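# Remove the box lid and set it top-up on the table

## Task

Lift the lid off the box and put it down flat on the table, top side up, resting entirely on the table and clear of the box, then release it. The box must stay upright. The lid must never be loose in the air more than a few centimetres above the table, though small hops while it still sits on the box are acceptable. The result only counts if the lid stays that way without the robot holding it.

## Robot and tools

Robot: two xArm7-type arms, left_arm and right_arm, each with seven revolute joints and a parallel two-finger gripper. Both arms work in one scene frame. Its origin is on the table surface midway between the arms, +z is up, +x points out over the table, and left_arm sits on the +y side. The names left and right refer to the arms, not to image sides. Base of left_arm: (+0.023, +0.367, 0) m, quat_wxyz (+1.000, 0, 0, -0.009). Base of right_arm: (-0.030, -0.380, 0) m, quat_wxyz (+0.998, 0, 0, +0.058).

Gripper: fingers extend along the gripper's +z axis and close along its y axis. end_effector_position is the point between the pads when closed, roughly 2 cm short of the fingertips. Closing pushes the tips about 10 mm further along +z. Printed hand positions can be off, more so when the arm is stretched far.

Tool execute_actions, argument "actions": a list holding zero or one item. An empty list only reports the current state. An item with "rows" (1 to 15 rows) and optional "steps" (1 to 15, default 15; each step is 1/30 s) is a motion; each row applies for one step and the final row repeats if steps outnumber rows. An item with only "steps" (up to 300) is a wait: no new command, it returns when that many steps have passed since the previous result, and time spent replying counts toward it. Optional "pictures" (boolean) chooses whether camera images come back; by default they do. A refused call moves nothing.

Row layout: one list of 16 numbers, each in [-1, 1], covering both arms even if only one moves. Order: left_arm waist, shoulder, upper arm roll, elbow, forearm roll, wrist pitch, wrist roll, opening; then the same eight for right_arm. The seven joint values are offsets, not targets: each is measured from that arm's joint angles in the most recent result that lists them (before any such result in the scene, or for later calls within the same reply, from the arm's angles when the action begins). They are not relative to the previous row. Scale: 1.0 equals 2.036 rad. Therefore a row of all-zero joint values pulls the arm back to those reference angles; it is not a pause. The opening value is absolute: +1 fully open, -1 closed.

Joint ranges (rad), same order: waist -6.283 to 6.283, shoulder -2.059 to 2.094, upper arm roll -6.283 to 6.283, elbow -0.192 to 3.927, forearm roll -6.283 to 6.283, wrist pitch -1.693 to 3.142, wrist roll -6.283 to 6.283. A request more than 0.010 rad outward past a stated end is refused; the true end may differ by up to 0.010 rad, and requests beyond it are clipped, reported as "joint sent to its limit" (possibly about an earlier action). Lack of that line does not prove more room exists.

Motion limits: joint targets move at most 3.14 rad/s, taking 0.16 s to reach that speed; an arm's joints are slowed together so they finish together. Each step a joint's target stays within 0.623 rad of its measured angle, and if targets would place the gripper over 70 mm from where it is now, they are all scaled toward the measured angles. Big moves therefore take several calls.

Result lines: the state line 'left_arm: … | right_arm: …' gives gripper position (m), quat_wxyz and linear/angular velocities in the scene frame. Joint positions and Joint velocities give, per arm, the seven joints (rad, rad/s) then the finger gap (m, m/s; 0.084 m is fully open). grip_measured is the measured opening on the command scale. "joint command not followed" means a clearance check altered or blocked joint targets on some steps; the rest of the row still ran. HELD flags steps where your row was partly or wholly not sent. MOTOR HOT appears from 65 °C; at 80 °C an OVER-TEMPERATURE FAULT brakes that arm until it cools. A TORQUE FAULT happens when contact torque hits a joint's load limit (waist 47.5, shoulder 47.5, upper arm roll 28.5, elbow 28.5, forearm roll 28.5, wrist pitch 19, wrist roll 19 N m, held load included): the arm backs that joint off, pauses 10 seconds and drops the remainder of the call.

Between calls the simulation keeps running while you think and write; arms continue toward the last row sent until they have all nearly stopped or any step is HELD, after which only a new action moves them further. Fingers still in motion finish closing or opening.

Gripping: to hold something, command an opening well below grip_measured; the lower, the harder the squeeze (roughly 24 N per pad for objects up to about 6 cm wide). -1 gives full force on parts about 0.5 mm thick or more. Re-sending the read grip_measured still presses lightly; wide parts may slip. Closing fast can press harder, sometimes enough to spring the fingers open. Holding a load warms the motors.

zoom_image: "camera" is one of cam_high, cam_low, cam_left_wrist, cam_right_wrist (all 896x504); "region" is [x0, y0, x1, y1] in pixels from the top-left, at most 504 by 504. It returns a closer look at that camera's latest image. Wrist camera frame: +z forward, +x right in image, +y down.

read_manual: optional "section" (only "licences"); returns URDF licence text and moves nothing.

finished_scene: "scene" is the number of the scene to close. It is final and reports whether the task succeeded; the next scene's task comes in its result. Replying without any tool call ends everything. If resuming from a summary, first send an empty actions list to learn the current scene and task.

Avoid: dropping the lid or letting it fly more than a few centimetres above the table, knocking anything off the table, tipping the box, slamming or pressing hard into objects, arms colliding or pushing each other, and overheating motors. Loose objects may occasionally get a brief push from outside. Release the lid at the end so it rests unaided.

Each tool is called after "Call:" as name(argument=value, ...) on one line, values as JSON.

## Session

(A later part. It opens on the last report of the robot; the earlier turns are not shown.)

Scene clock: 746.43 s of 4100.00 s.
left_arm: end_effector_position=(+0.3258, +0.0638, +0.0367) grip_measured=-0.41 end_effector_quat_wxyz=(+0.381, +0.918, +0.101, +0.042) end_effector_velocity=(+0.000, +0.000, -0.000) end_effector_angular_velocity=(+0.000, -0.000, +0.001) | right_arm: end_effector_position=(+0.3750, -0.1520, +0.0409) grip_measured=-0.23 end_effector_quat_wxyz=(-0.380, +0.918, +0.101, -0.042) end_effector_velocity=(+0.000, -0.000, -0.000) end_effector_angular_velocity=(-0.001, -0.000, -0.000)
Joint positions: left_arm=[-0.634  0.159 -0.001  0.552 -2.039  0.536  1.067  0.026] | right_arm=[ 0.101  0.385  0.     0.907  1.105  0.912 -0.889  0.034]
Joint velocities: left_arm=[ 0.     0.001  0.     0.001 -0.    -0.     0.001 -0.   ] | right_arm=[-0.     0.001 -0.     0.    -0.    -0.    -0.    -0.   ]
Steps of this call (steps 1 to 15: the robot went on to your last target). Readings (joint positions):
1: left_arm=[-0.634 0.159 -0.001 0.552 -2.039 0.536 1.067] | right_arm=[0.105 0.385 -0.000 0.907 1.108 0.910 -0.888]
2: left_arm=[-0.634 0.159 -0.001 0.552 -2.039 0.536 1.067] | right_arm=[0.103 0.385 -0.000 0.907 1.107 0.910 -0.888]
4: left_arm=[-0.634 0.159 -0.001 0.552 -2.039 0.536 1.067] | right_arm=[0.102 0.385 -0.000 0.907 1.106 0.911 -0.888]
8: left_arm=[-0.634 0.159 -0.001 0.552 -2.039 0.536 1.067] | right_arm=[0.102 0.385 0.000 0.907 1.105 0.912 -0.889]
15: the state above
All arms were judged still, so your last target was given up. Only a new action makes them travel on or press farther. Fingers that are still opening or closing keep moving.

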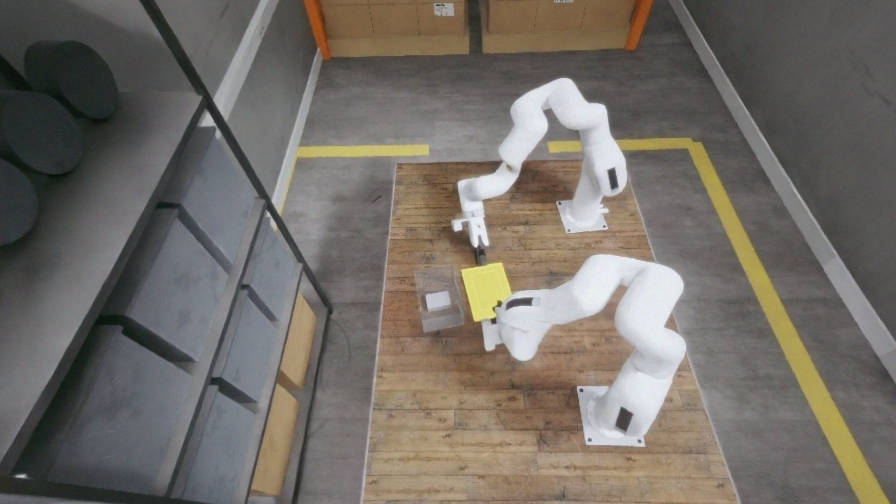

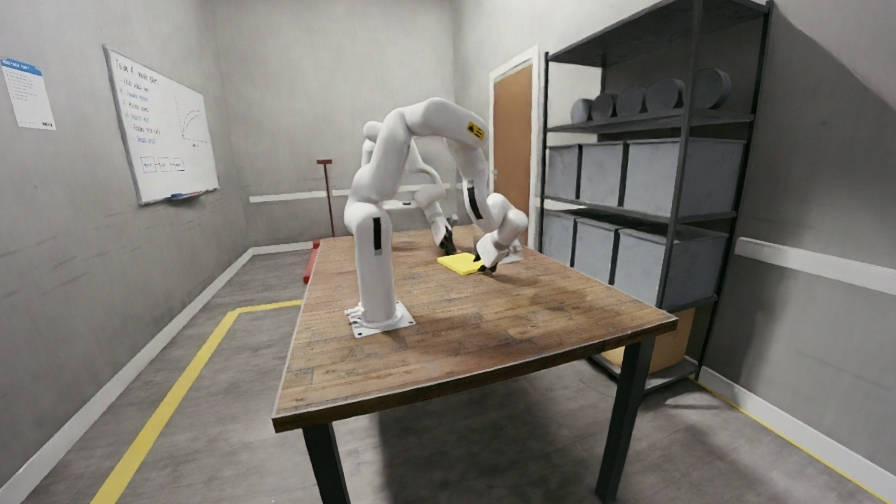

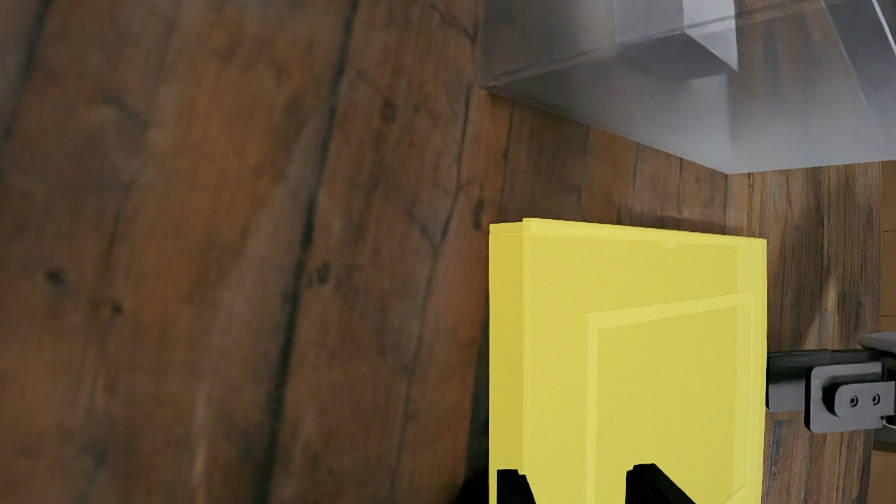

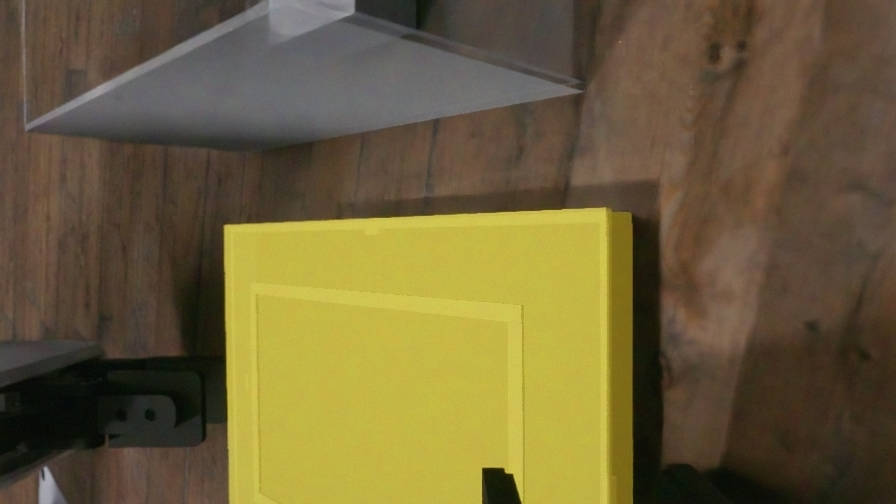

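Call:
execute_actions(actions=[{"rows": [[0.0011,-0.0032,0,-0.0020,0.0032,-0.0001,-0.0025,-0.39,-0.0001,-0.0015,0,-0.0002,-0.0010,0.0006,0.0014,-0.21],[0.0030,-0.0088,0,-0.0056,0.0089,-0.0002,-0.0070,-0.39,-0.0003,-0.0041,0,-0.0006,-0.0027,0.0017,0.0039,-0.21],[0.0055,-0.0161,0,-0.0102,0.0161,-0.0003,-0.0127,-0.39,-0.0006,-0.0075,0,-0.0011,-0.0049,0.0031,0.0071,-0.21],[0.0083,-0.0241,0,-0.0153,0.0242,-0.0005,-0.0191,-0.39,-0.0009,-0.0113,0,-0.0017,-0.0073,0.0047,0.0107,-0.21],[0.0114,-0.0330,0,-0.0209,0.0330,-0.0007,-0.0261,-0.39,-0.0012,-0.0154,0,-0.0023,-0.0100,0.0064,0.0146,-0.21],[0.0144,-0.0418,0,-0.0265,0.0419,-0.0008,-0.0331,-0.39,-0.0016,-0.0196,0,-0.0029,-0.0127,0.0082,0.0185,-0.21],[0.0175,-0.0507,0,-0.0321,0.0508,-0.0010,-0.0401,-0.39,-0.0019,-0.0237,0,-0.0035,-0.0154,0.0099,0.0224,-0.21],[0.0202,-0.0587,0,-0.0372,0.0588,-0.0012,-0.0465,-0.39,-0.0022,-0.0274,0,-0.0041,-0.0178,0.0115,0.0260,-0.21],[0.0227,-0.0659,0,-0.0417,0.0661,-0.0013,-0.0522,-0.39,-0.0025,-0.0308,0,-0.0046,-0.0200,0.0129,0.0292,-0.21],[0.0249,-0.0724,0,-0.0458,0.0725,-0.0014,-0.0573,-0.39,-0.0027,-0.0338,0,-0.0050,-0.0220,0.0141,0.0320,-0.21],[0.0266,-0.0772,0,-0.0489,0.0774,-0.0015,-0.0612,-0.39,-0.0029,-0.0361,0,-0.0054,-0.0234,0.0151,0.0342,-0.21],[0.0277,-0.0804,0,-0.0509,0.0806,-0.0016,-0.0637,-0.39,-0.003,-0.0376,0,-0.0056,-0.0244,0.0157,0.0356,-0.21]], "steps": 15}], pictures=false)

Call:
execute_actions(actions=[{"steps": 15}])

Scene clock: 763.80 s of 4100.00 s.
left_arm: end_effector_position=(+0.3201, +0.0918, +0.0639) grip_measured=-0.41 end_effector_quat_wxyz=(+0.380, +0.918, +0.101, +0.042) end_effector_velocity=(-0.008, +0.026, +0.022) end_effector_angular_velocity=(+0.008, +0.001, -0.001) | right_arm: end_effector_position=(+0.3762, -0.1522, +0.0696) grip_measured=-0.23 end_effector_quat_wxyz=(-0.379, +0.919, +0.101, -0.041) end_effector_velocity=(-0.001, -0.001, +0.023) end_effector_angular_velocity=(-0.004, +0.004, -0.001)
Joint positions: left_arm=[-0.58   0.003 -0.     0.454 -1.884  0.533  0.945  0.026] | right_arm=[ 0.095  0.312  0.     0.897  1.058  0.942 -0.82   0.034]
Joint velocities: left_arm=[ 0.05  -0.144 -0.003 -0.091  0.148 -0.003 -0.118 -0.   ] | right_arm=[-0.005 -0.061 -0.    -0.009 -0.041  0.027  0.061 -0.   ]
Steps of this call (steps 1 to 90: nothing new was sent; then 13.87 s passed at rest; steps 91 to 105: all 15 steps of this action). Readings (joint positions):
91: left_arm=[-0.634 0.159 -0.001 0.552 -2.038 0.536 1.067] | right_arm=[0.101 0.385 0.000 0.907 1.105 0.912 -0.888]
92: left_arm=[-0.633 0.157 -0.001 0.551 -2.037 0.536 1.066] | right_arm=[0.101 0.384 0.000 0.907 1.105 0.912 -0.888]
94: left_arm=[-0.630 0.147 -0.001 0.544 -2.026 0.536 1.057] | right_arm=[0.101 0.380 0.000 0.906 1.101 0.914 -0.883]
98: left_arm=[-0.612 0.096 -0.001 0.512 -1.976 0.535 1.017] | right_arm=[0.099 0.355 0.000 0.903 1.085 0.924 -0.860]
105: the state above

Scene clock: 764.30 s of 4100.00 s.
left_arm: end_effector_position=(+0.3193, +0.0933, +0.0649) grip_measured=-0.41 end_effector_quat_wxyz=(+0.380, +0.919, +0.101, +0.041) end_effector_velocity=(-0.000, -0.000, +0.001) end_effector_angular_velocity=(-0.002, -0.000, +0.001) | right_arm: end_effector_position=(+0.3755, -0.1523, +0.0705) grip_measured=-0.23 end_effector_quat_wxyz=(-0.379, +0.919, +0.101, -0.042) end_effector_velocity=(+0.000, -0.000, +0.000) end_effector_angular_velocity=(-0.000, -0.000, -0.000)
Joint positions: left_arm=[-0.577 -0.005 -0.001  0.448 -1.874  0.533  0.937  0.026] | right_arm=[ 0.095  0.309  0.     0.896  1.056  0.943 -0.816  0.034]
Joint velocities: left_arm=[ 0.    -0.003 -0.    -0.002 -0.001  0.001 -0.001  0.   ] | right_arm=[-0. -0. -0. -0.  0. -0.  0. -0.]
Steps of this call (steps 1 to 15: the robot went on to your last target). Readings (joint positions):
1: left_arm=[-0.579 -0.000 -0.000 0.452 -1.880 0.533 0.942] | right_arm=[0.095 0.310 0.000 0.897 1.057 0.942 -0.819]
2: left_arm=[-0.578 -0.002 -0.001 0.450 -1.878 0.533 0.940] | right_arm=[0.095 0.310 0.000 0.896 1.057 0.943 -0.818]
4: left_arm=[-0.578 -0.004 -0.001 0.449 -1.876 0.533 0.938] | right_arm=[0.095 0.309 0.000 0.896 1.056 0.943 -0.817]
8: left_arm=[-0.577 -0.004 -0.001 0.448 -1.875 0.533 0.938] | right_arm=[0.095 0.309 0.000 0.896 1.056 0.943 -0.816]
15: the state above
All arms were judged still, so your last target was given up. Only a new action makes them travel on or press farther. Fingers that are still opening or closing keep moving.

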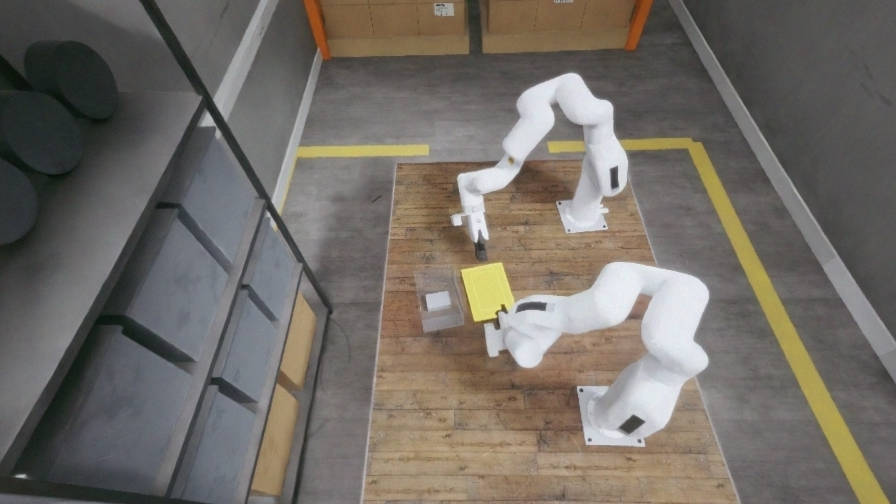

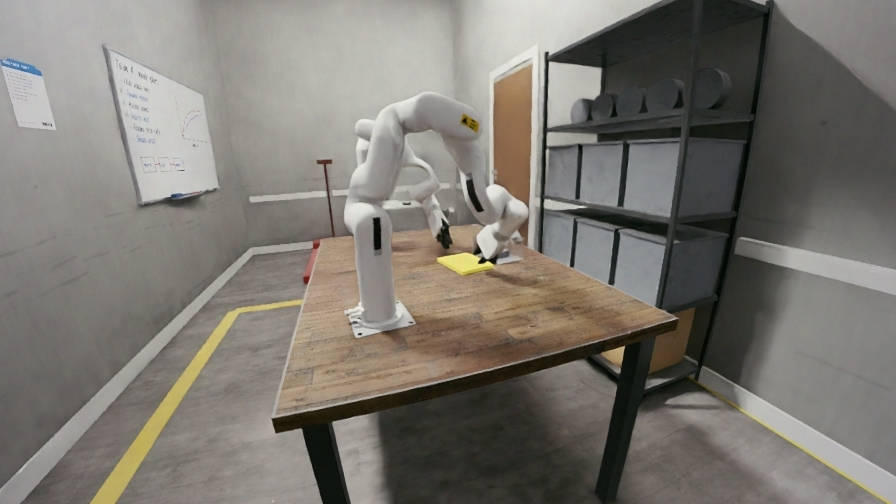

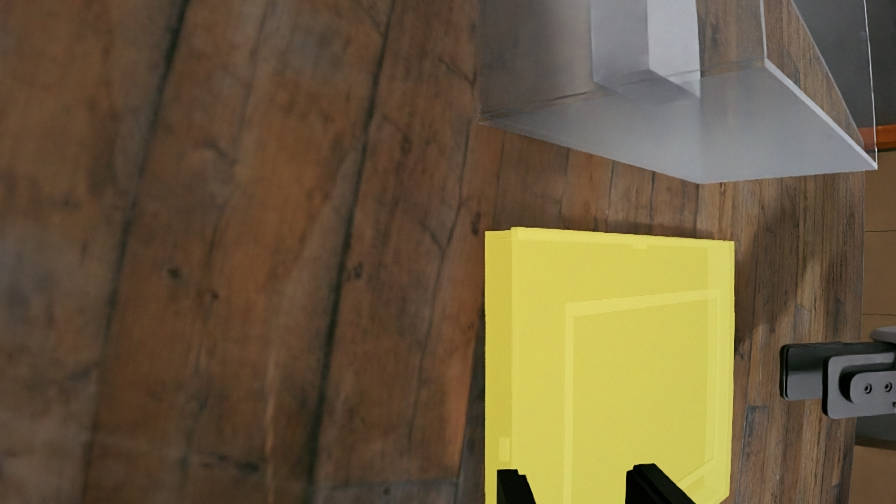

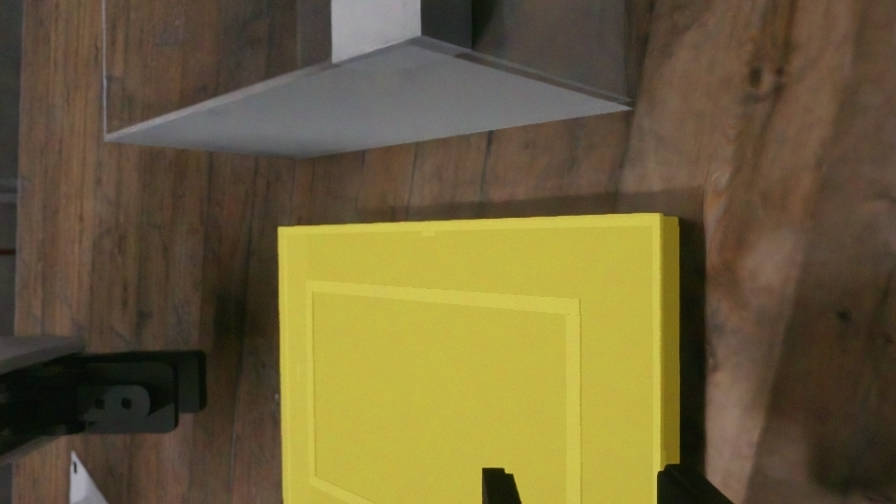

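Call:
finished_scene(scene=2)

The scene is finished: the task was done.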